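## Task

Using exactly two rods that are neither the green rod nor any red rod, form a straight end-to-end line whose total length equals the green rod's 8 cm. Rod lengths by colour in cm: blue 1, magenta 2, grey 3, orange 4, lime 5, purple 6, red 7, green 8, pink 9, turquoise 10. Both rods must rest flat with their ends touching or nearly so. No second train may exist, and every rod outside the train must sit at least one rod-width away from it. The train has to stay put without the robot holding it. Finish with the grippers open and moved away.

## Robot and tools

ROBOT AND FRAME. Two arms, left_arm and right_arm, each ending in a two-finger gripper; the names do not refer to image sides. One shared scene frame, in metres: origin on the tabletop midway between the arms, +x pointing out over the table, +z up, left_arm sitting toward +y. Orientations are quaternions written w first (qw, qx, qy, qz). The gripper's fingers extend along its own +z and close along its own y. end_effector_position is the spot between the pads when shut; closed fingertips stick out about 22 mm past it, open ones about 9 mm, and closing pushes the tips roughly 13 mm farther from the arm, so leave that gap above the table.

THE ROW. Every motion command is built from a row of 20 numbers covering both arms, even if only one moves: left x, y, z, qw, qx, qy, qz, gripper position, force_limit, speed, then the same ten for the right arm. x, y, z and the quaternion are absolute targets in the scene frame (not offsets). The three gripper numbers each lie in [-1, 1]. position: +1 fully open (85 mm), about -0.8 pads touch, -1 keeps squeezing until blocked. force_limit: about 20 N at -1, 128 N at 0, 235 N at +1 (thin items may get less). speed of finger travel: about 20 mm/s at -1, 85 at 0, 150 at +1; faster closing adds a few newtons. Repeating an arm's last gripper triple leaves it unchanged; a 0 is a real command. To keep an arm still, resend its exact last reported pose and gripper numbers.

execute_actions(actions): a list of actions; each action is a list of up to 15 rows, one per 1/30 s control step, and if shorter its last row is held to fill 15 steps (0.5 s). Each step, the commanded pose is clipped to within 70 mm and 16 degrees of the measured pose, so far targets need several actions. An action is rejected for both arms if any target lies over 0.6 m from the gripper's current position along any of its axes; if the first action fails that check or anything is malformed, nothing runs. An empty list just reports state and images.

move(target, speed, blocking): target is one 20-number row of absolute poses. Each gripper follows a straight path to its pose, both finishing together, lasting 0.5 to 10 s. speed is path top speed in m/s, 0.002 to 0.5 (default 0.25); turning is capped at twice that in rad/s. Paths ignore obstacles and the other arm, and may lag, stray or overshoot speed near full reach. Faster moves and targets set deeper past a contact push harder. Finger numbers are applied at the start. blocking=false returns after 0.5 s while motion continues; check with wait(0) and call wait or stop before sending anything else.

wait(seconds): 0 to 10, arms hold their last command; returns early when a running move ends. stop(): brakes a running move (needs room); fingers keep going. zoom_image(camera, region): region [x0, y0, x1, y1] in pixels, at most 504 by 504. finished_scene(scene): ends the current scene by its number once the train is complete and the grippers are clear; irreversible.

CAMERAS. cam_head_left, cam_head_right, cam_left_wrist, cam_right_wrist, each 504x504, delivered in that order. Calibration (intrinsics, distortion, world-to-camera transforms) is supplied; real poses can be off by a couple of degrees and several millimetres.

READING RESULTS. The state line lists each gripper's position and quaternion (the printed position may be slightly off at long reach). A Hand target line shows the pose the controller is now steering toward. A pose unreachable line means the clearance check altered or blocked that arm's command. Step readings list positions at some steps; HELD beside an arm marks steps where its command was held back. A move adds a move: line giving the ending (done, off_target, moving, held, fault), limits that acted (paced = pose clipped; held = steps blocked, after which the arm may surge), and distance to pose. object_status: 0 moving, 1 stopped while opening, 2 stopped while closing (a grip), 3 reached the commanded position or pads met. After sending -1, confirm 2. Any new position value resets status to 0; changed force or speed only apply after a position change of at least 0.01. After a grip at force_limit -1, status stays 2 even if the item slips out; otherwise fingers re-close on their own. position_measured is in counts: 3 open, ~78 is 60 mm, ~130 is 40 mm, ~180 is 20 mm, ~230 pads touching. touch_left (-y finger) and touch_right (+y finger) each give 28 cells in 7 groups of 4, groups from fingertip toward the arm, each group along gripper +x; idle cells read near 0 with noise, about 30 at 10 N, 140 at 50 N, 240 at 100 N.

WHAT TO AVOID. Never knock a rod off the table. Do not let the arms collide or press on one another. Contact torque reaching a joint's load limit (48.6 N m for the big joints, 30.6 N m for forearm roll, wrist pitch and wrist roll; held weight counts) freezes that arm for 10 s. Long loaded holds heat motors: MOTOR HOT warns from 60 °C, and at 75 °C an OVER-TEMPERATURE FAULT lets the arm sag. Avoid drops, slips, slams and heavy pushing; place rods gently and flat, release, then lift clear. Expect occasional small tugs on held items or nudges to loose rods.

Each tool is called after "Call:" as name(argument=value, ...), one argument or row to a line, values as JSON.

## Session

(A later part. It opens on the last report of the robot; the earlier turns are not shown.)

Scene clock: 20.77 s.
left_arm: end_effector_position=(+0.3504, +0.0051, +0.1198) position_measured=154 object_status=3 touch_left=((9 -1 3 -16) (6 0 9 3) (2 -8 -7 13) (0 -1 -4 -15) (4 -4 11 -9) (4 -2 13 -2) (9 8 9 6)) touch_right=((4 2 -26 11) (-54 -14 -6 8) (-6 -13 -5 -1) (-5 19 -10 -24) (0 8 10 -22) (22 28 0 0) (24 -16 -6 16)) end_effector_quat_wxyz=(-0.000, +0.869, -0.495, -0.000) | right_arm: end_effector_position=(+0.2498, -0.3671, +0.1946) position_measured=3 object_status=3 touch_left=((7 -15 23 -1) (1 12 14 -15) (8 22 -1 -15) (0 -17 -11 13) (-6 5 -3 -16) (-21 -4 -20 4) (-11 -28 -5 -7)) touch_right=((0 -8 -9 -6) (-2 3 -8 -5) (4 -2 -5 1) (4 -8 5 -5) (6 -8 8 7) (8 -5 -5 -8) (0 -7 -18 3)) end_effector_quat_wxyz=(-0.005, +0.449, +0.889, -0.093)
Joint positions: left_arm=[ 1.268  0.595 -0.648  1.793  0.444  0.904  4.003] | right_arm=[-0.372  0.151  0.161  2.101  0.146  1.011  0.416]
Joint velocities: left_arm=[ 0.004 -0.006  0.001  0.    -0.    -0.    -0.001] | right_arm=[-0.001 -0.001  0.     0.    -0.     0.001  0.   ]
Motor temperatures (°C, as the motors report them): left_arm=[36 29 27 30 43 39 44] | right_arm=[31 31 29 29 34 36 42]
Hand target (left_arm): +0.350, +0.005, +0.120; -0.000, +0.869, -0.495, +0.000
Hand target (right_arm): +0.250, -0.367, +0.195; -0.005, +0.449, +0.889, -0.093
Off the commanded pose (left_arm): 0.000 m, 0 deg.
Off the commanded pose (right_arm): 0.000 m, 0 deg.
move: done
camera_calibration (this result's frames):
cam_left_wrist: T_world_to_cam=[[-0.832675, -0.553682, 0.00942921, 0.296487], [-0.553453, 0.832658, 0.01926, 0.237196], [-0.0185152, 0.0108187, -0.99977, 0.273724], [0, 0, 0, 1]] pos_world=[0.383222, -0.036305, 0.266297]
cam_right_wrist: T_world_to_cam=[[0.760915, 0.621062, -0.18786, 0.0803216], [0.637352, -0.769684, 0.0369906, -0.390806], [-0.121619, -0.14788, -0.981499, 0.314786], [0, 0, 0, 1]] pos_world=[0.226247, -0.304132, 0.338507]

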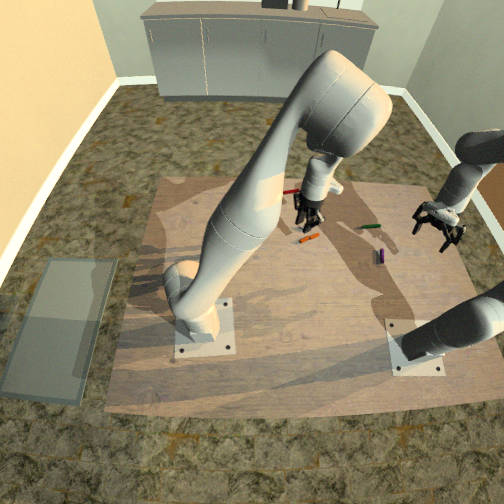

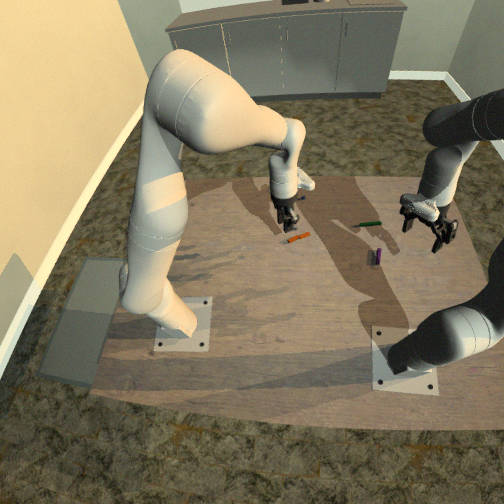

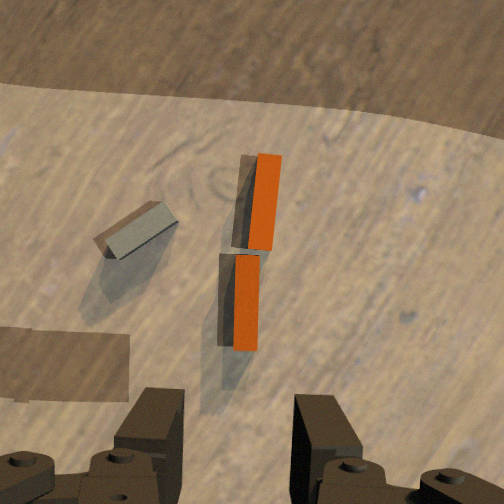

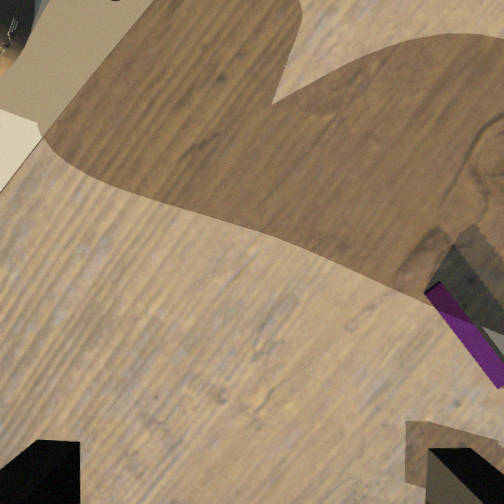

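Call:
move(
  target=[0.3784,-0.0335,0.027,0,0.869,-0.495,0,-0.2,-1,0, 0.2498,-0.3671,0.1946,-0.005,0.449,0.888,-0.093,1,-1,0],
  speed=0.08,
)

Call:
move(
  target=[0.3784,-0.0335,0.027,0,0.869,-0.495,0,-1,-1,0, 0.2498,-0.3671,0.1946,-0.005,0.449,0.888,-0.093,1,-1,0],
)

Call:
move(
  target=[0.3784,-0.0335,0.027,0,0.869,-0.495,0,-0.2,-1,0, 0.2498,-0.3671,0.1946,-0.005,0.449,0.888,-0.093,1,-1,0],
)

Call:
move(
  target=[0.35,0.005,0.12,0,0.869,-0.495,0,-0.2,-1,0, 0.2498,-0.3671,0.1946,-0.005,0.449,0.888,-0.093,1,-1,0],
  speed=0.1,
)

Scene clock: 22.60 s.
left_arm: end_effector_position=(+0.3780, -0.0337, +0.0273) position_measured=154 object_status=3 touch_left=((8 9 -3 -6) (-2 -11 10 12) (1 -8 -7 7) (3 3 0 2) (13 -6 4 -17) (-6 1 2 2) (6 -2 9 3)) touch_right=((-8 -8 -19 1) (-4 -5 -15 -1) (-5 30 -4 0) (-33 11 -9 0) (-9 -9 15 -24) (-5 14 -22 29) (6 -1 5 8)) end_effector_quat_wxyz=(+0.000, +0.869, -0.495, +0.000) | right_arm: end_effector_position=(+0.2498, -0.3671, +0.1946) position_measured=3 object_status=3 touch_left=((-6 3 6 5) (3 -9 -17 9) (26 -8 8 -30) (-1 6 9 3) (-5 24 3 18) (15 18 5 17) (12 -20 5 1)) touch_right=((6 2 6 8) (6 4 1 -8) (7 -9 -2 -1) (-3 -10 3 6) (3 0 -8 12) (8 -4 -13 5) (9 3 -5 12)) end_effector_quat_wxyz=(-0.005, +0.449, +0.889, -0.093)
Joint positions: left_arm=[ 1.191  0.824 -0.542  1.704  0.572  0.777  3.953] | right_arm=[-0.372  0.151  0.161  2.101  0.146  1.011  0.416]
Joint velocities: left_arm=[-0.003  0.007 -0.001 -0.001 -0.001  0.    -0.001] | right_arm=[-0.001 -0.    -0.    -0.    -0.    -0.001  0.   ]
Motor temperatures (°C, as the motors report them): left_arm=[36 29 27 30 43 39 44] | right_arm=[31 31 29 29 34 36 42]
Hand target (left_arm): +0.378, -0.033, +0.027; +0.000, +0.869, -0.495, -0.000
Hand target (right_arm): +0.250, -0.367, +0.195; -0.005, +0.449, +0.889, -0.093
Off the commanded pose (left_arm): 0.000 m, 0 deg.
Off the commanded pose (right_arm): 0.000 m, 0 deg.
move: done
camera_calibration (this result's frames):
cam_left_wrist: T_world_to_cam=[[-0.832733, -0.55358, 0.0102215, 0.298948], [-0.553368, 0.832745, 0.0178791, 0.286546], [-0.0184094, 0.00923224, -0.999788, 0.182033], [0, 0, 0, 1]] pos_world=[0.410861, -0.0748084, 0.173815]
cam_right_wrist: T_world_to_cam=[[0.760915, 0.621062, -0.18786, 0.0803217], [0.637352, -0.769684, 0.0369907, -0.390806], [-0.121619, -0.14788, -0.981499, 0.314786], [0, 0, 0, 1]] pos_world=[0.226247, -0.304132, 0.338507]

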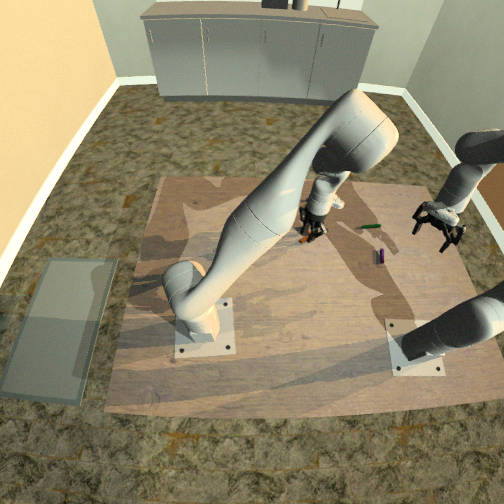

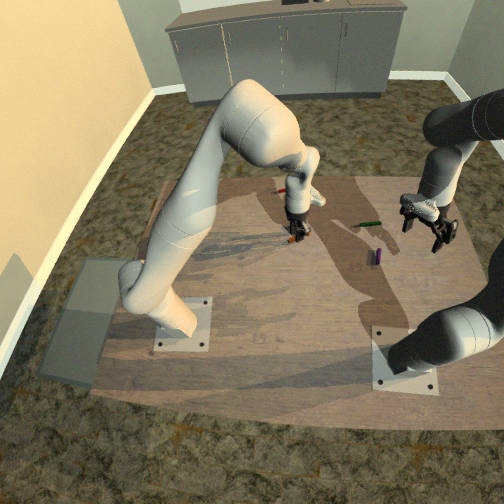

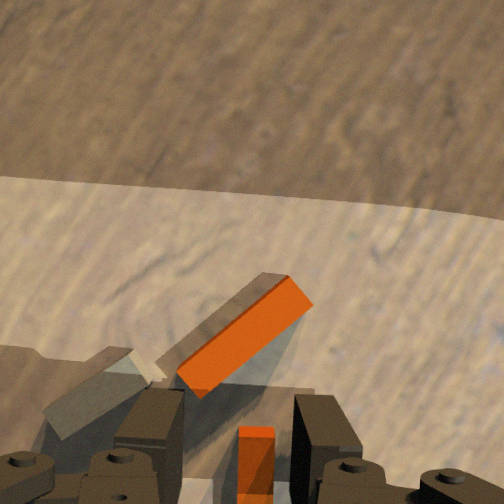

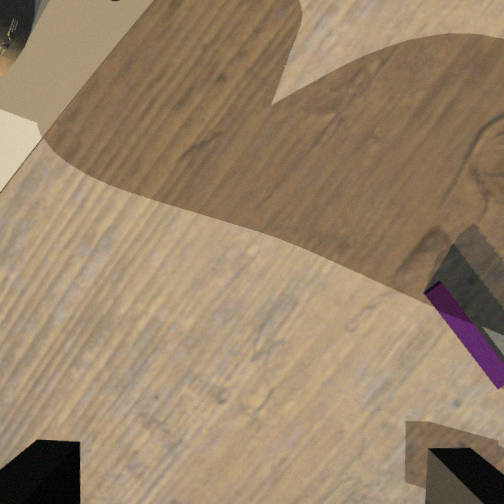

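Scene clock: 23.30 s.
left_arm: end_effector_position=(+0.3785, -0.0336, +0.0272) position_measured=207 object_status=2 touch_left=((316 321 140 -1) (58 61 30 4) (1 -6 -7 -1) (3 -6 -13 -6) (17 -5 -8 -21) (-4 2 6 10) (-2 3 1 1)) touch_right=((279 286 154 14) (54 45 17 19) (-18 -26 -15 1) (12 -2 24 25) (12 -8 13 5) (-28 10 -21 18) (30 8 0 -4)) end_effector_quat_wxyz=(+0.000, +0.869, -0.495, +0.000) | right_arm: end_effector_position=(+0.2498, -0.3671, +0.1946) position_measured=3 object_status=3 touch_left=((5 -8 -22 21) (0 24 8 6) (-2 -20 1 0) (19 -8 -9 12) (-5 -3 -1 -7) (39 -2 23 -2) (-1 -27 -16 -11)) touch_right=((10 2 6 -1) (4 7 3 3) (-5 2 -4 10) (8 -5 -3 -2) (-5 -4 5 9) (7 -9 -3 -4) (1 4 -7 7)) end_effector_quat_wxyz=(-0.005, +0.449, +0.889, -0.093)
Joint positions: left_arm=[ 1.19   0.824 -0.543  1.703  0.571  0.778  3.953] | right_arm=[-0.372  0.151  0.161  2.101  0.146  1.011  0.416]
Joint velocities: left_arm=[-0.001  0.    -0.     0.    -0.    -0.001  0.   ] | right_arm=[ 0.     0.    -0.001 -0.    -0.    -0.     0.   ]
Motor temperatures (°C, as the motors report them): left_arm=[36 29 27 30 43 39 44] | right_arm=[31 31 29 29 34 36 42]
Hand target (left_arm): +0.378, -0.034, +0.027; +0.000, +0.869, -0.495, +0.000
Hand target (right_arm): +0.250, -0.367, +0.195; -0.005, +0.449, +0.889, -0.093
Off the commanded pose (left_arm): 0.000 m, 0 deg.
Off the commanded pose (right_arm): 0.000 m, 0 deg.
move: done
camera_calibration (this result's frames):
cam_left_wrist: T_world_to_cam=[[-0.832708, -0.553627, 0.00976692, 0.299339], [-0.553412, 0.832707, 0.0182573, 0.28674], [-0.0182407, 0.00979786, -0.999786, 0.181902], [0, 0, 0, 1]] pos_world=[0.411266, -0.0748309, 0.173705]
cam_right_wrist: T_world_to_cam=[[0.760914, 0.621062, -0.18786, 0.0803218], [0.637352, -0.769684, 0.0369906, -0.390806], [-0.121619, -0.14788, -0.981499, 0.314786], [0, 0, 0, 1]] pos_world=[0.226247, -0.304132, 0.338507]

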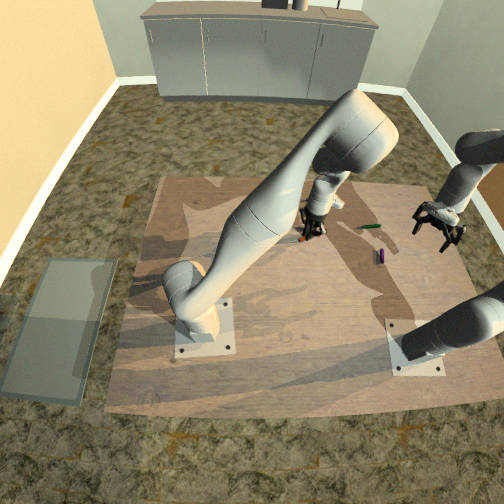

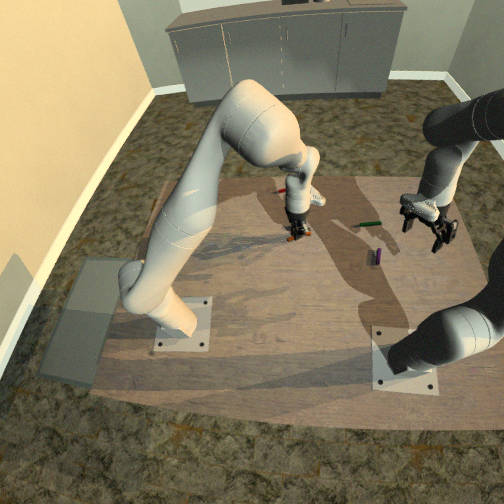

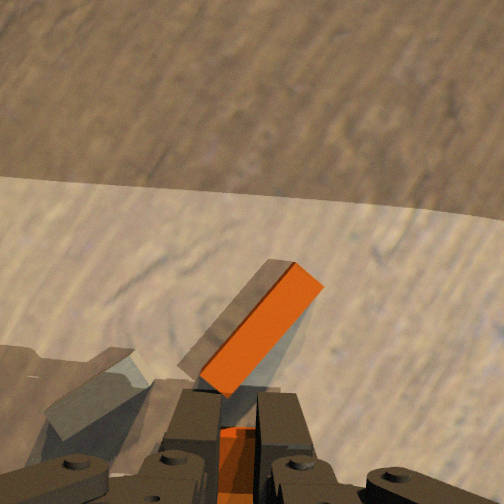

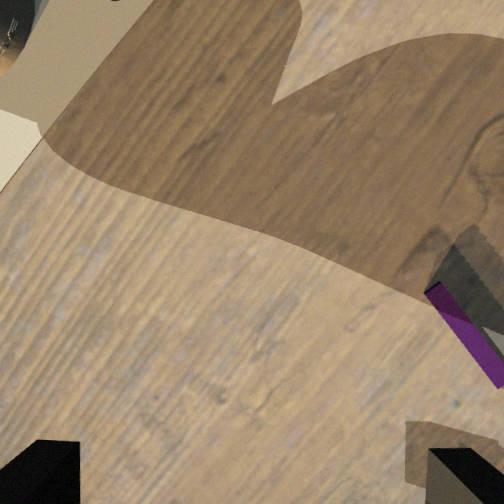

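Scene clock: 24.00 s.
left_arm: end_effector_position=(+0.3784, -0.0335, +0.0270) position_measured=154 object_status=3 touch_left=((-3 0 4 -12) (1 -1 11 1) (-11 -2 -9 7) (10 -12 -15 -5) (10 -3 0 -10) (-9 1 1 -7) (1 0 20 7)) touch_right=((-21 1 -6 1) (2 9 -7 8) (-23 14 20 7) (10 0 11 16) (18 -12 -9 -13) (24 10 5 11) (-10 9 -14 -36)) end_effector_quat_wxyz=(+0.000, +0.869, -0.495, +0.000) | right_arm: end_effector_position=(+0.2498, -0.3671, +0.1946) position_measured=3 object_status=3 touch_left=((1 -21 17 -20) (8 0 5 -6) (4 -17 -25 14) (10 21 17 -31) (12 -8 -18 -11) (-22 22 12 12) (4 -3 -7 -3)) touch_right=((3 4 6 4) (4 0 -5 -1) (-12 0 7 8) (-4 0 10 4) (-3 -2 8 -1) (6 -11 -11 -12) (7 4 -11 -6)) end_effector_quat_wxyz=(-0.005, +0.449, +0.889, -0.093)
Joint positions: left_arm=[ 1.19   0.825 -0.543  1.703  0.571  0.778  3.953] | right_arm=[-0.372  0.151  0.161  2.101  0.146  1.011  0.416]
Joint velocities: left_arm=[-0.    -0.    -0.     0.001 -0.    -0.001 -0.   ] | right_arm=[ 0.     0.     0.001 -0.001  0.001 -0.     0.   ]
Motor temperatures (°C, as the motors report them): left_arm=[36 29 27 30 43 39 44] | right_arm=[31 31 29 29 34 36 42]
Hand target (left_arm): +0.378, -0.033, +0.027; -0.000, +0.869, -0.495, +0.000
Hand target (right_arm): +0.250, -0.367, +0.195; -0.005, +0.449, +0.889, -0.093
Off the commanded pose (left_arm): 0.000 m, 0 deg.
Off the commanded pose (right_arm): 0.000 m, 0 deg.
move: done
camera_calibration (this result's frames):
cam_left_wrist: T_world_to_cam=[[-0.832694, -0.553647, 0.0097319, 0.299348], [-0.553427, 0.83269, 0.018618, 0.286625], [-0.0184114, 0.0101172, -0.999779, 0.181797], [0, 0, 0, 1]] pos_world=[0.411238, -0.0747761, 0.173508]
cam_right_wrist: T_world_to_cam=[[0.760915, 0.621062, -0.18786, 0.0803216], [0.637352, -0.769684, 0.0369906, -0.390806], [-0.121619, -0.14788, -0.981499, 0.314786], [0, 0, 0, 1]] pos_world=[0.226247, -0.304132, 0.338507]

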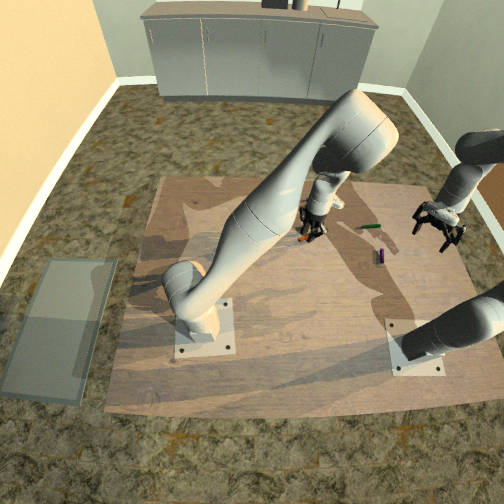

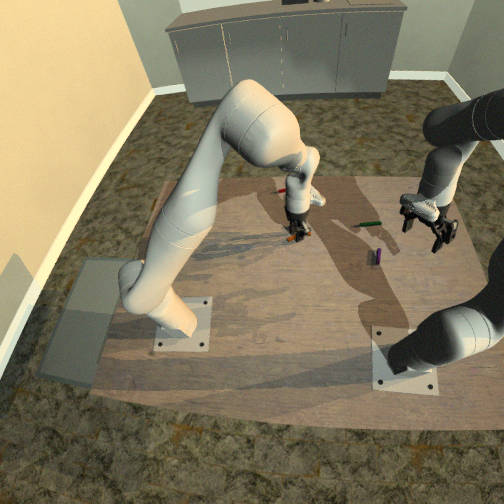

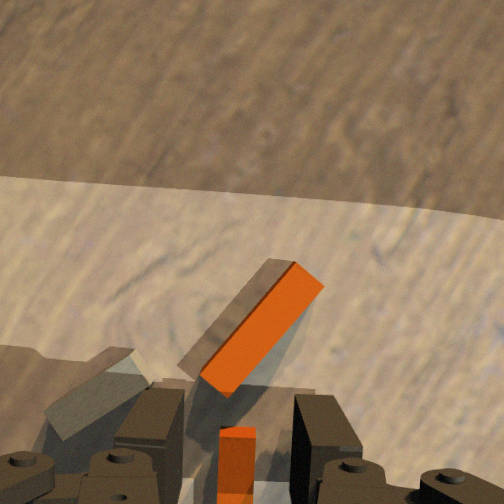

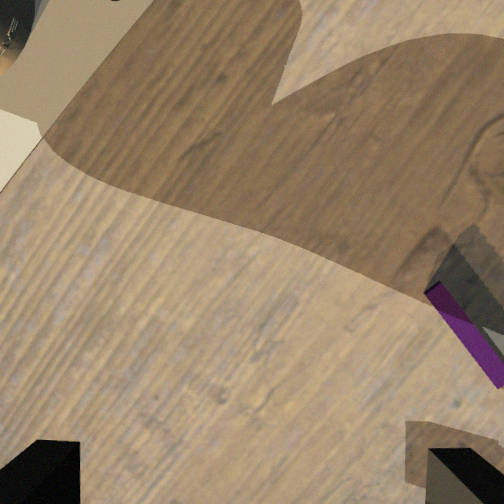

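Scene clock: 25.37 s.
left_arm: end_effector_position=(+0.3504, +0.0051, +0.1198) position_measured=154 object_status=3 touch_left=((-10 2 6 -4) (-3 0 20 2) (3 -8 -2 8) (4 1 -14 -4) (4 -4 -6 -6) (-5 13 12 0) (0 9 1 5)) touch_right=((-11 16 -17 20) (-10 27 29 45) (1 6 -15 22) (-17 3 13 4) (-12 -35 -1 7) (16 -12 -1 -18) (-2 0 8 -10)) end_effector_quat_wxyz=(-0.000, +0.869, -0.495, -0.000) | right_arm: end_effector_position=(+0.2498, -0.3671, +0.1946) position_measured=3 object_status=3 touch_left=((3 -15 17 -12) (18 4 9 15) (35 -15 -9 -7) (4 -24 -11 -3) (5 16 -5 -6) (16 19 22 16) (-10 -15 -27 -2)) touch_right=((8 -2 1 4) (4 -4 -5 -5) (4 -2 5 8) (-13 -5 1 -3) (12 -7 5 5) (-2 -7 -7 -10) (-2 10 -8 4)) end_effector_quat_wxyz=(-0.005, +0.449, +0.889, -0.093)
Joint positions: left_arm=[ 1.268  0.595 -0.648  1.793  0.444  0.904  4.003] | right_arm=[-0.372  0.151  0.161  2.101  0.146  1.011  0.416]
Joint velocities: left_arm=[ 0.003 -0.006  0.    -0.    -0.    -0.001 -0.   ] | right_arm=[-0.002 -0.001 -0.001  0.001  0.001  0.001 -0.   ]
Motor temperatures (°C, as the motors report them): left_arm=[36 29 27 30 43 39 44] | right_arm=[31 31 29 29 34 36 42]
Hand target (left_arm): +0.350, +0.005, +0.120; -0.000, +0.869, -0.495, +0.000
Hand target (right_arm): +0.250, -0.367, +0.195; -0.005, +0.449, +0.889, -0.093
Off the commanded pose (left_arm): 0.000 m, 0 deg.
Off the commanded pose (right_arm): 0.000 m, 0 deg.
move: done
camera_calibration (this result's frames):
cam_left_wrist: T_world_to_cam=[[-0.832617, -0.553773, 0.00922758, 0.29655], [-0.553545, 0.832595, 0.0193136, 0.237206], [-0.0183782, 0.010973, -0.999771, 0.273639], [0, 0, 0, 1]] pos_world=[0.383246, -0.0362777, 0.266258]
cam_right_wrist: T_world_to_cam=[[0.760914, 0.621062, -0.18786, 0.0803218], [0.637352, -0.769684, 0.0369906, -0.390806], [-0.121619, -0.14788, -0.981499, 0.314786], [0, 0, 0, 1]] pos_world=[0.226247, -0.304132, 0.338507]

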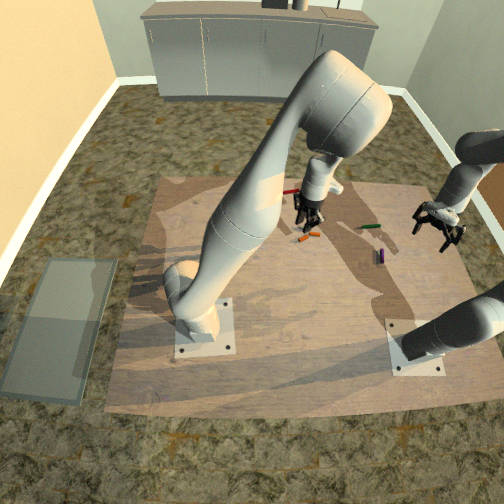

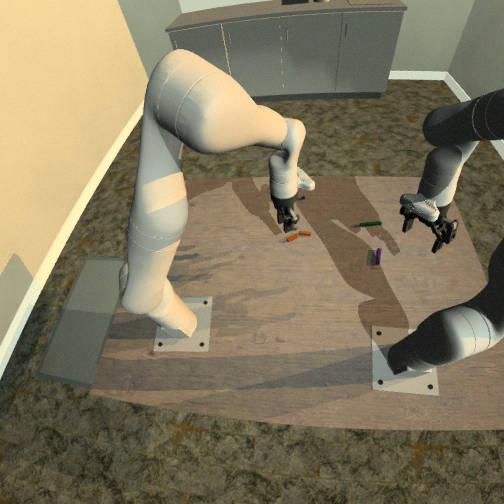

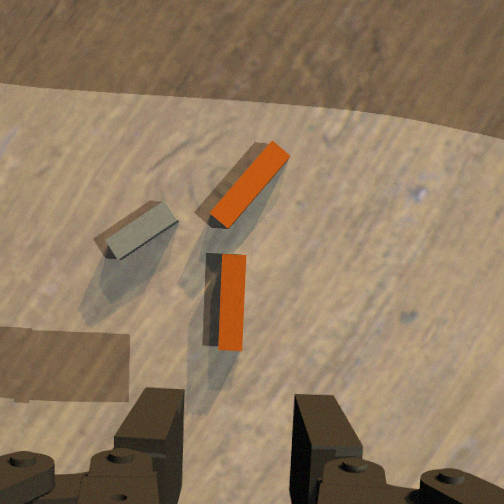

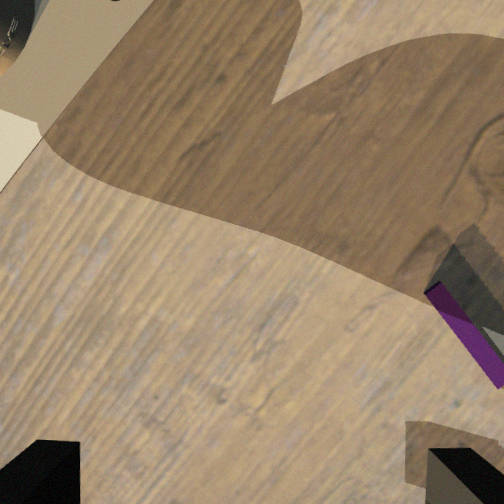

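Call:
move(
  target=[0.3917,-0.0648,0.027,0,0.668,-0.744,0,-0.1,-1,0, 0.2498,-0.3671,0.1946,-0.005,0.449,0.888,-0.093,1,-1,0],
  speed=0.07,
)

Scene clock: 30.57 s.
left_arm: end_effector_position=(+0.3913, -0.0648, +0.0270) position_measured=141 object_status=3 touch_left=((9 -2 -8 -12) (15 -6 3 3) (1 -12 -4 6) (19 4 2 -2) (14 3 4 -13) (3 1 8 -3) (-5 5 3 7)) touch_right=((-9 -1 34 25) (5 1 -11 -16) (-18 -10 -36 -15) (4 2 -10 17) (4 -5 -27 7) (-3 5 9 -30) (-9 7 3 -12)) end_effector_quat_wxyz=(+0.000, -0.668, +0.744, -0.000) | right_arm: end_effector_position=(+0.2498, -0.3671, +0.1946) position_measured=3 object_status=3 touch_left=((-4 -10 12 7) (-14 13 9 32) (5 3 -5 -10) (21 1 10 -18) (1 16 -19 -12) (11 9 26 8) (-9 -7 -9 13)) touch_right=((-1 -12 -2 -7) (0 -1 1 -4) (-1 -3 9 9) (6 -15 15 -3) (3 -6 6 3) (6 -3 -12 2) (9 6 -11 5)) end_effector_quat_wxyz=(-0.005, +0.449, +0.889, -0.093)
Joint positions: left_arm=[ 1.113  0.842 -0.393  1.586  0.411  0.796  3.487] | right_arm=[-0.372  0.151  0.161  2.101  0.146  1.011  0.416]
Joint velocities: left_arm=[-0.003  0.002 -0.001  0.001 -0.     0.    -0.001] | right_arm=[ 0.001 -0.     0.001  0.    -0.    -0.001  0.   ]
Motor temperatures (°C, as the motors report them): left_arm=[36 29 27 30 43 39 44] | right_arm=[31 31 29 29 34 36 42]
Hand target (left_arm): +0.391, -0.065, +0.027; +0.000, -0.668, +0.744, +0.000
Hand target (right_arm): +0.250, -0.367, +0.195; -0.005, +0.449, +0.889, -0.093
Off the commanded pose (left_arm): 0.000 m, 0 deg.
Off the commanded pose (right_arm): 0.000 m, 0 deg.
move: done
camera_calibration (this result's frames):
cam_left_wrist: T_world_to_cam=[[-0.998374, 0.0561692, 0.00967003, 0.397094], [0.0563416, 0.998238, 0.018594, 0.0919191], [-0.00860859, 0.0191086, -0.99978, 0.179101], [0, 0, 0, 1]] pos_world=[0.392811, -0.117484, 0.173513]
cam_right_wrist: T_world_to_cam=[[0.760914, 0.621062, -0.18786, 0.0803217], [0.637352, -0.769684, 0.0369907, -0.390806], [-0.121619, -0.14788, -0.981499, 0.314786], [0, 0, 0, 1]] pos_world=[0.226247, -0.304132, 0.338507]

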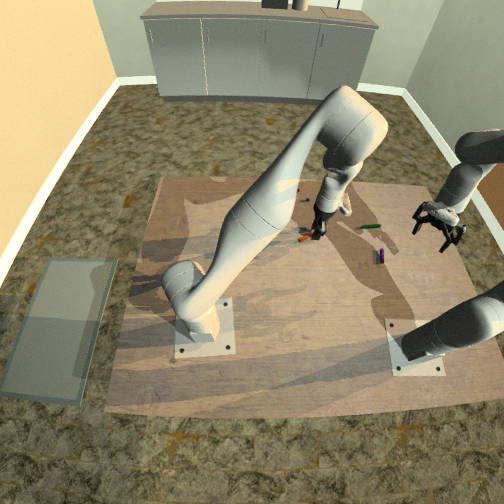

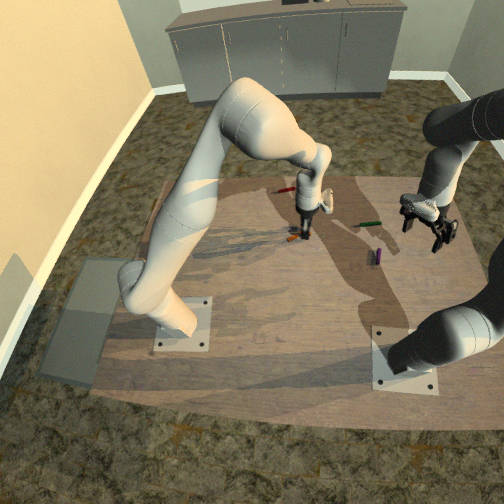

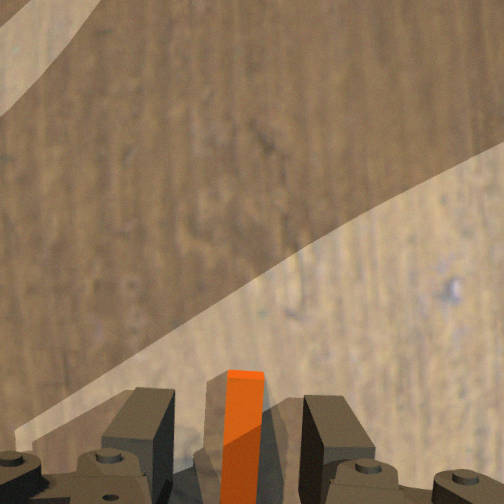

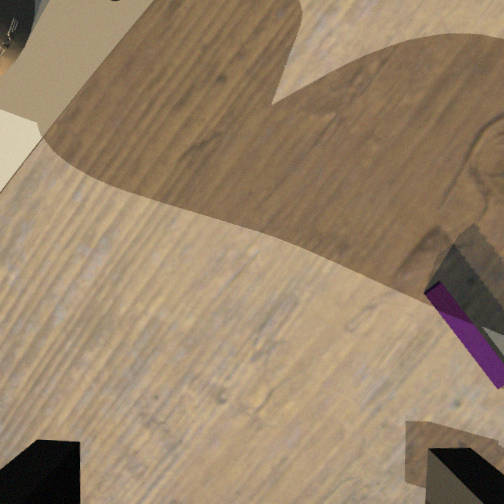

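Call:
move(
  target=[0.3917,-0.0648,0.027,0,0.668,-0.744,0,-1,-1,0, 0.2498,-0.3671,0.1946,-0.005,0.449,0.888,-0.093,1,-1,0],
)

Call:
move(
  target=[0.3917,-0.0648,0.05,0,0.668,-0.744,0,-1,-1,0, 0.2498,-0.3671,0.1946,-0.005,0.449,0.888,-0.093,1,-1,0],
  speed=0.07,
)

Call:
move(
  target=[0.3925,-0.0572,0.05,0,0.869,-0.495,0,-1,-1,0, 0.2498,-0.3671,0.1946,-0.005,0.449,0.888,-0.093,1,-1,0],
  speed=0.2,
)

Call:
move(
  target=[0.3925,-0.0572,0.028,0,0.869,-0.495,0,-1,-1,0, 0.2498,-0.3671,0.1946,-0.005,0.449,0.888,-0.093,1,-1,0],
  speed=0.04,
)

Scene clock: 31.50 s.
left_arm: end_effector_position=(+0.3917, -0.0648, +0.0270) position_measured=206 object_status=2 touch_left=((219 244 215 168) (33 41 41 19) (-3 -13 0 3) (0 -1 -11 -5) (9 1 -2 -10) (-6 7 7 -4) (2 9 8 2)) touch_right=((206 207 227 178) (56 39 11 18) (2 -9 -41 -1) (-5 -10 8 28) (21 -21 7 -19) (14 12 -6 -14) (1 -34 -12 -32)) end_effector_quat_wxyz=(-0.000, -0.668, +0.744, -0.000) | right_arm: end_effector_position=(+0.2498, -0.3671, +0.1946) position_measured=3 object_status=3 touch_left=((14 2 6 10) (-24 26 8 20) (17 -15 -4 0) (0 13 1 7) (-13 5 -13 -12) (10 26 -11 16) (-2 -27 1 -13)) touch_right=((0 -6 -5 -4) (7 3 2 -5) (-11 -6 5 12) (0 -5 10 2) (2 -5 8 10) (1 -3 -11 1) (4 6 -1 -5)) end_effector_quat_wxyz=(-0.005, +0.449, +0.889, -0.093)
Joint positions: left_arm=[ 1.113  0.842 -0.393  1.585  0.411  0.797  3.486] | right_arm=[-0.372  0.151  0.161  2.101  0.146  1.011  0.416]
Joint velocities: left_arm=[-0.001  0.    -0.     0.001  0.    -0.    -0.   ] | right_arm=[-0.     0.001  0.     0.     0.001 -0.001  0.   ]
Motor temperatures (°C, as the motors report them): left_arm=[36 29 27 30 43 39 44] | right_arm=[31 32 29 29 34 36 42]
Hand target (left_arm): +0.392, -0.065, +0.027; -0.000, -0.668, +0.744, -0.000
Hand target (right_arm): +0.250, -0.367, +0.195; -0.005, +0.449, +0.889, -0.093
Off the commanded pose (left_arm): 0.000 m, 0 deg.
Off the commanded pose (right_arm): 0.000 m, 0 deg.
move: done
camera_calibration (this result's frames):
cam_left_wrist: T_world_to_cam=[[-0.998385, 0.05598, 0.0097261, 0.397498], [0.0561537, 0.998249, 0.0186099, 0.0920101], [-0.00866728, 0.019126, -0.99978, 0.179129], [0, 0, 0, 1]] pos_world=[0.393242, -0.117527, 0.173511]
cam_right_wrist: T_world_to_cam=[[0.760914, 0.621062, -0.18786, 0.0803218], [0.637352, -0.769684, 0.0369906, -0.390806], [-0.121619, -0.14788, -0.981499, 0.314786], [0, 0, 0, 1]] pos_world=[0.226247, -0.304132, 0.338507]

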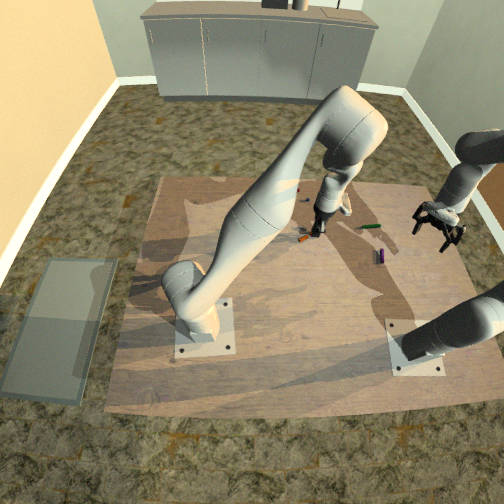

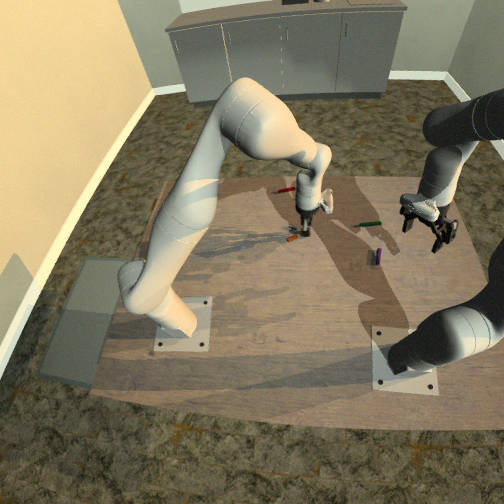

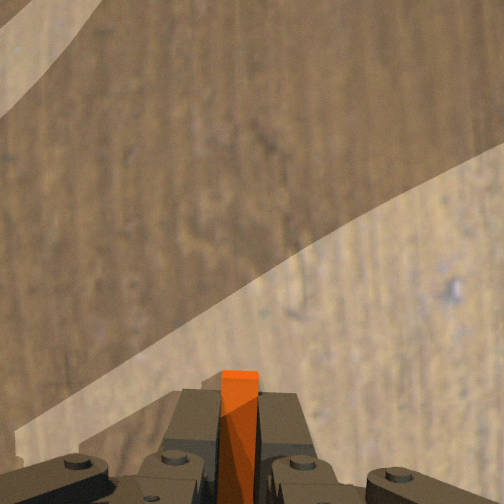

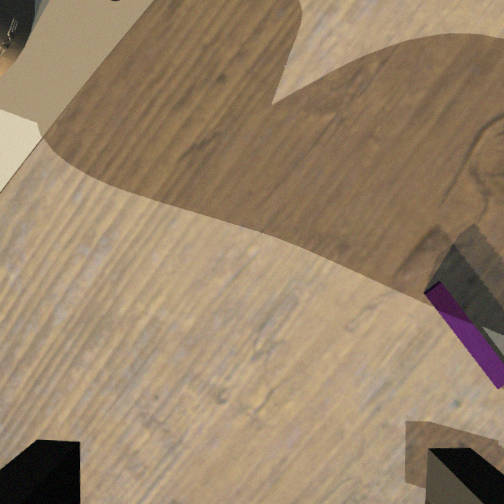

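Scene clock: 32.23 s.
left_arm: end_effector_position=(+0.3918, -0.0648, +0.0499) position_measured=206 object_status=2 touch_left=((216 240 214 159) (32 44 44 31) (-5 -5 -4 1) (10 -2 -3 3) (-3 -5 3 1) (-1 4 1 2) (0 2 -3 7)) touch_right=((214 211 224 215) (52 26 38 73) (12 -3 13 -10) (-35 -21 1 -4) (-20 14 42 -12) (5 24 1 -12) (-2 -3 -6 5)) end_effector_quat_wxyz=(+0.000, -0.668, +0.744, +0.000) | right_arm: end_effector_position=(+0.2498, -0.3671, +0.1946) position_measured=3 object_status=3 touch_left=((7 -5 21 3) (0 -6 -2 21) (10 -2 11 5) (-9 18 6 15) (-9 -2 -26 -9) (7 9 -11 10) (12 -27 3 -4)) touch_right=((7 1 -4 -7) (-5 2 2 -10) (-5 -15 10 2) (-2 -11 0 -1) (-1 -14 -4 7) (6 -1 -2 6) (-4 2 -1 5)) end_effector_quat_wxyz=(-0.005, +0.449, +0.889, -0.093)
Joint positions: left_arm=[ 1.122  0.805 -0.409  1.572  0.392  0.846  3.501] | right_arm=[-0.372  0.151  0.161  2.101  0.146  1.011  0.416]
Joint velocities: left_arm=[ 0.001 -0.002  0.001  0.    -0.     0.     0.001] | right_arm=[-0.001 -0.    -0.    -0.     0.001 -0.002  0.   ]
Motor temperatures (°C, as the motors report them): left_arm=[36 29 27 30 43 39 44] | right_arm=[31 32 29 29 34 36 42]
Hand target (left_arm): +0.392, -0.065, +0.050; +0.000, -0.668, +0.744, +0.000
Hand target (right_arm): +0.250, -0.367, +0.195; -0.005, +0.449, +0.889, -0.093
Off the commanded pose (left_arm): 0.000 m, 0 deg.
Off the commanded pose (right_arm): 0.000 m, 0 deg.
move: done
camera_calibration (this result's frames):
cam_left_wrist: T_world_to_cam=[[-0.99839, 0.0558772, 0.00977646, 0.397351], [0.056054, 0.99825, 0.018862, 0.0915613], [-0.00870539, 0.0193797, -0.999774, 0.202024], [0, 0, 0, 1]] pos_world=[0.393338, -0.117519, 0.196367]
cam_right_wrist: T_world_to_cam=[[0.760915, 0.621062, -0.18786, 0.0803215], [0.637352, -0.769684, 0.0369908, -0.390806], [-0.121619, -0.14788, -0.981499, 0.314786], [0, 0, 0, 1]] pos_world=[0.226247, -0.304132, 0.338507]

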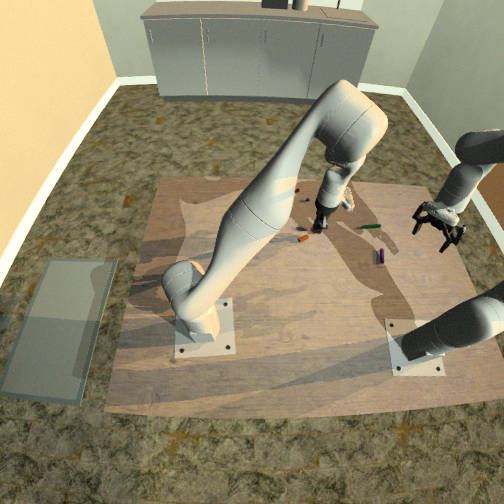

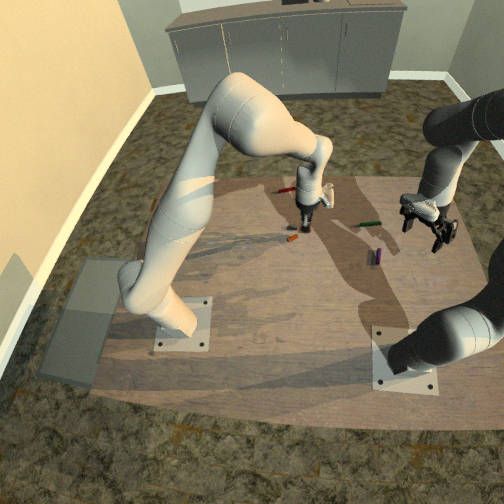

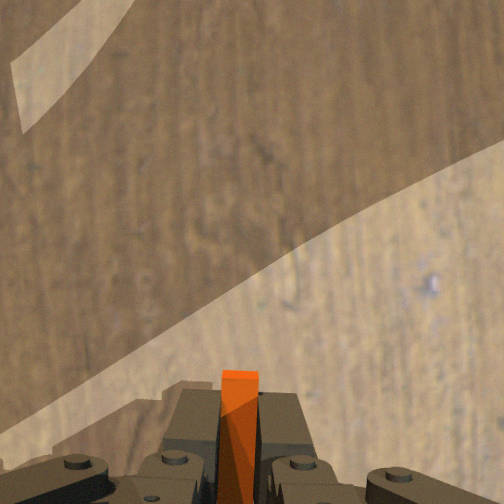

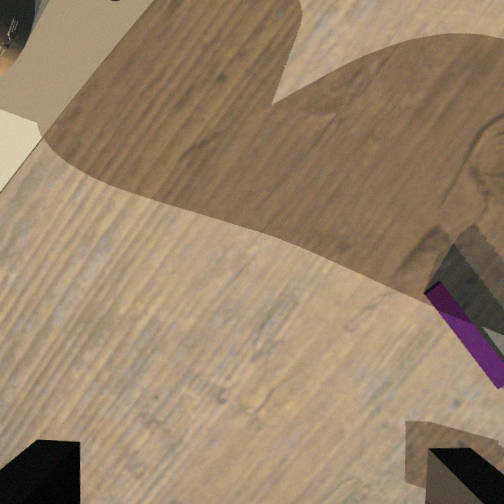

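Scene clock: 34.17 s.
left_arm: end_effector_position=(+0.3926, -0.0572, +0.0500) position_measured=206 object_status=2 touch_left=((218 238 221 164) (35 36 50 39) (-3 0 -5 14) (3 -4 -1 -10) (10 -5 4 -13) (-1 5 14 -2) (-1 1 1 -8)) touch_right=((232 213 247 180) (25 18 23 50) (-9 -6 -8 -16) (-1 -9 2 -3) (5 12 18 -17) (-9 -9 3 4) (14 1 -29 -4)) end_effector_quat_wxyz=(+0.000, +0.869, -0.495, +0.000) | right_arm: end_effector_position=(+0.2498, -0.3671, +0.1946) position_measured=3 object_status=3 touch_left=((-17 5 -1 -10) (3 25 -8 -19) (13 11 -3 -5) (9 20 31 4) (-19 11 -8 -8) (-5 14 -7 -2) (18 -2 0 -9)) touch_right=((7 9 2 -8) (-4 0 -1 -6) (-2 -9 3 3) (5 -17 -6 0) (7 -7 3 9) (10 4 -12 -6) (-2 7 -12 14)) end_effector_quat_wxyz=(-0.005, +0.449, +0.889, -0.093)
Joint positions: left_arm=[ 1.204  0.83  -0.569  1.588  0.54   0.885  4.015] | right_arm=[-0.372  0.151  0.161  2.101  0.146  1.011  0.416]
Joint velocities: left_arm=[ 0.001  0.001  0.002 -0.001 -0.001 -0.001  0.001] | right_arm=[ 0.002  0.    -0.001 -0.    -0.002 -0.001 -0.   ]
Motor temperatures (°C, as the motors report them): left_arm=[36 30 27 30 43 39 44] | right_arm=[31 32 29 29 34 36 42]
Hand target (left_arm): +0.393, -0.057, +0.050; +0.000, +0.869, -0.495, +0.000
Hand target (right_arm): +0.250, -0.367, +0.195; -0.005, +0.449, +0.889, -0.093
Off the commanded pose (left_arm): 0.000 m, 0 deg.
Off the commanded pose (right_arm): 0.000 m, 0 deg.
move: done
camera_calibration (this result's frames):
cam_left_wrist: T_world_to_cam=[[-0.832364, -0.554138, 0.0100581, 0.297669], [-0.553919, 0.832368, 0.0183404, 0.313987], [-0.0185351, 0.00969453, -0.999781, 0.205362], [0, 0, 0, 1]] pos_world=[0.425498, -0.098394, 0.196564]
cam_right_wrist: T_world_to_cam=[[0.760914, 0.621062, -0.18786, 0.0803218], [0.637352, -0.769684, 0.0369906, -0.390806], [-0.121619, -0.14788, -0.981499, 0.314786], [0, 0, 0, 1]] pos_world=[0.226247, -0.304132, 0.338507]

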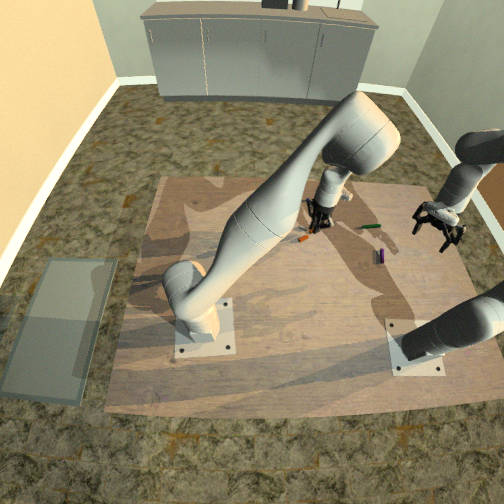

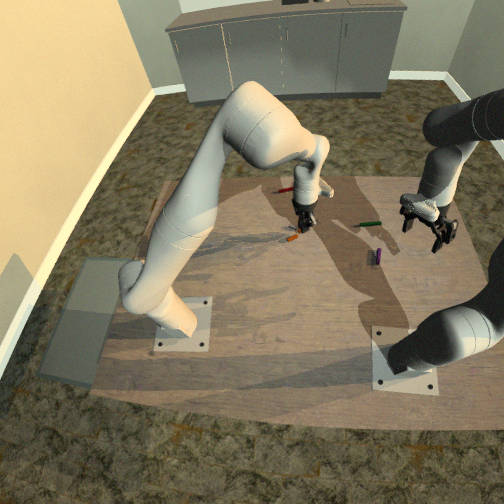

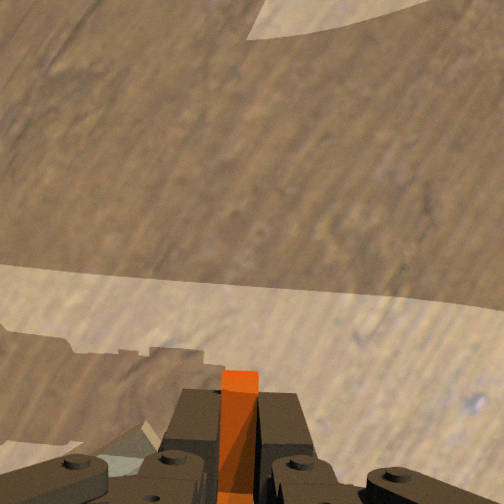

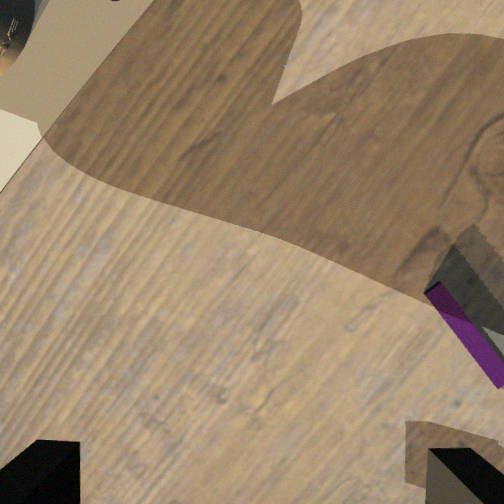

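Scene clock: 34.97 s.
left_arm: end_effector_position=(+0.3924, -0.0573, +0.0281) position_measured=206 object_status=2 touch_left=((218 244 212 160) (37 45 45 41) (-16 -6 -1 6) (6 -3 -12 1) (12 4 -10 -4) (-2 -3 17 7) (-1 10 11 8)) touch_right=((193 197 218 167) (6 43 46 78) (-4 -10 -35 -3) (-20 13 22 11) (8 -18 -4 -48) (7 24 -8 -5) (16 -14 5 -5)) end_effector_quat_wxyz=(+0.000, +0.869, -0.495, +0.000) | right_arm: end_effector_position=(+0.2498, -0.3671, +0.1946) position_measured=3 object_status=3 touch_left=((-2 29 19 -5) (-3 3 19 17) (-4 6 2 1) (16 -1 24 13) (2 -1 14 -6) (1 0 9 -14) (11 3 -3 18)) touch_right=((5 7 2 -1) (-4 3 -11 -6) (4 -16 -2 -3) (1 -5 -9 0) (-4 -7 0 6) (0 -12 -7 10) (-4 -3 -9 5)) end_effector_quat_wxyz=(-0.005, +0.449, +0.889, -0.093)
Joint positions: left_arm=[ 1.194  0.865 -0.549  1.601  0.564  0.839  3.997] | right_arm=[-0.372  0.151  0.161  2.101  0.146  1.011  0.416]
Joint velocities: left_arm=[-0.001  0.002 -0.001 -0.    -0.001  0.    -0.   ] | right_arm=[ 0.001  0.     0.     0.001  0.    -0.001 -0.   ]
Motor temperatures (°C, as the motors report them): left_arm=[36 30 27 30 43 39 44] | right_arm=[31 32 29 29 34 36 42]
Hand target (left_arm): +0.392, -0.057, +0.028; +0.000, +0.869, -0.495, -0.000
Hand target (right_arm): +0.250, -0.367, +0.195; -0.005, +0.449, +0.889, -0.093
Off the commanded pose (left_arm): 0.000 m, 0 deg.
Off the commanded pose (right_arm): 0.000 m, 0 deg.
move: done
camera_calibration (this result's frames):
cam_left_wrist: T_world_to_cam=[[-0.832782, -0.553513, 0.00987743, 0.297861], [-0.553295, 0.832783, 0.0183717, 0.314108], [-0.0183947, 0.00983452, -0.999782, 0.183403], [0, 0, 0, 1]] pos_world=[0.425221, -0.0985174, 0.17465]
cam_right_wrist: T_world_to_cam=[[0.760915, 0.621062, -0.18786, 0.0803215], [0.637352, -0.769684, 0.0369908, -0.390806], [-0.121619, -0.14788, -0.981499, 0.314786], [0, 0, 0, 1]] pos_world=[0.226247, -0.304132, 0.338507]

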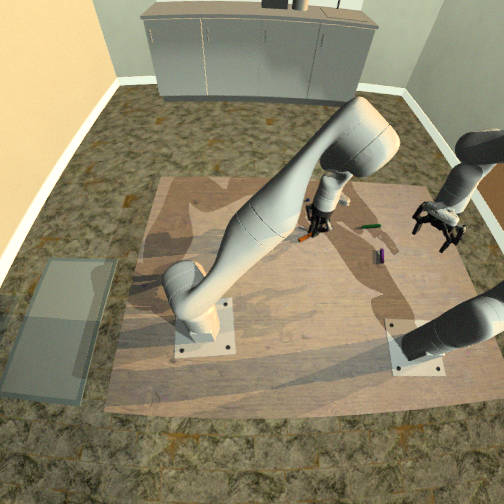

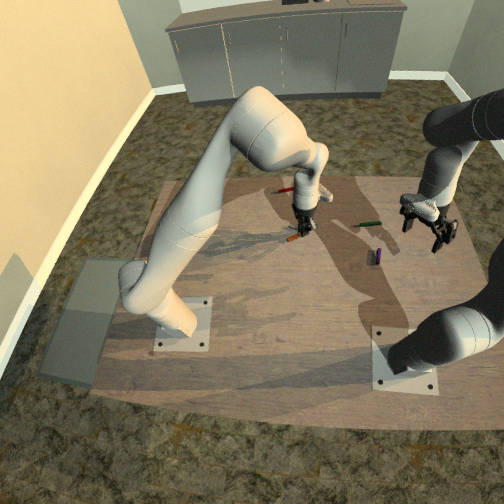

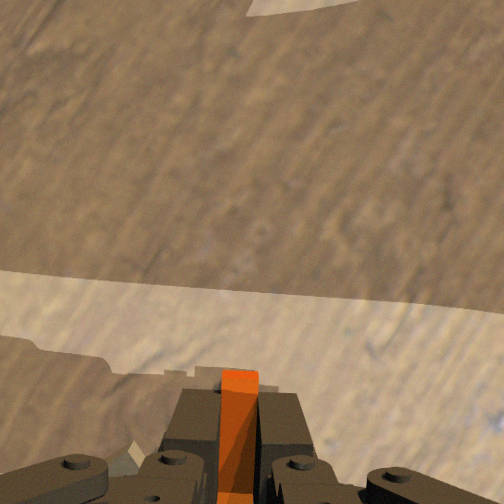

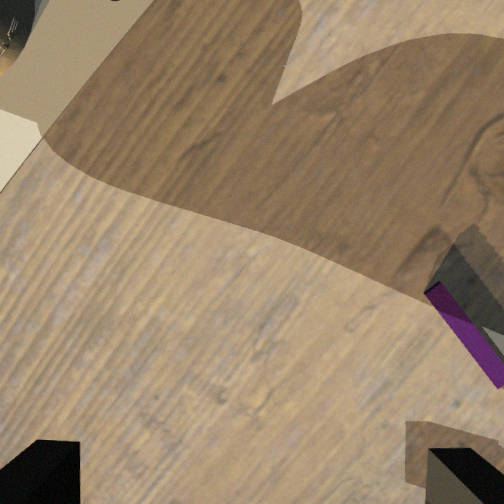

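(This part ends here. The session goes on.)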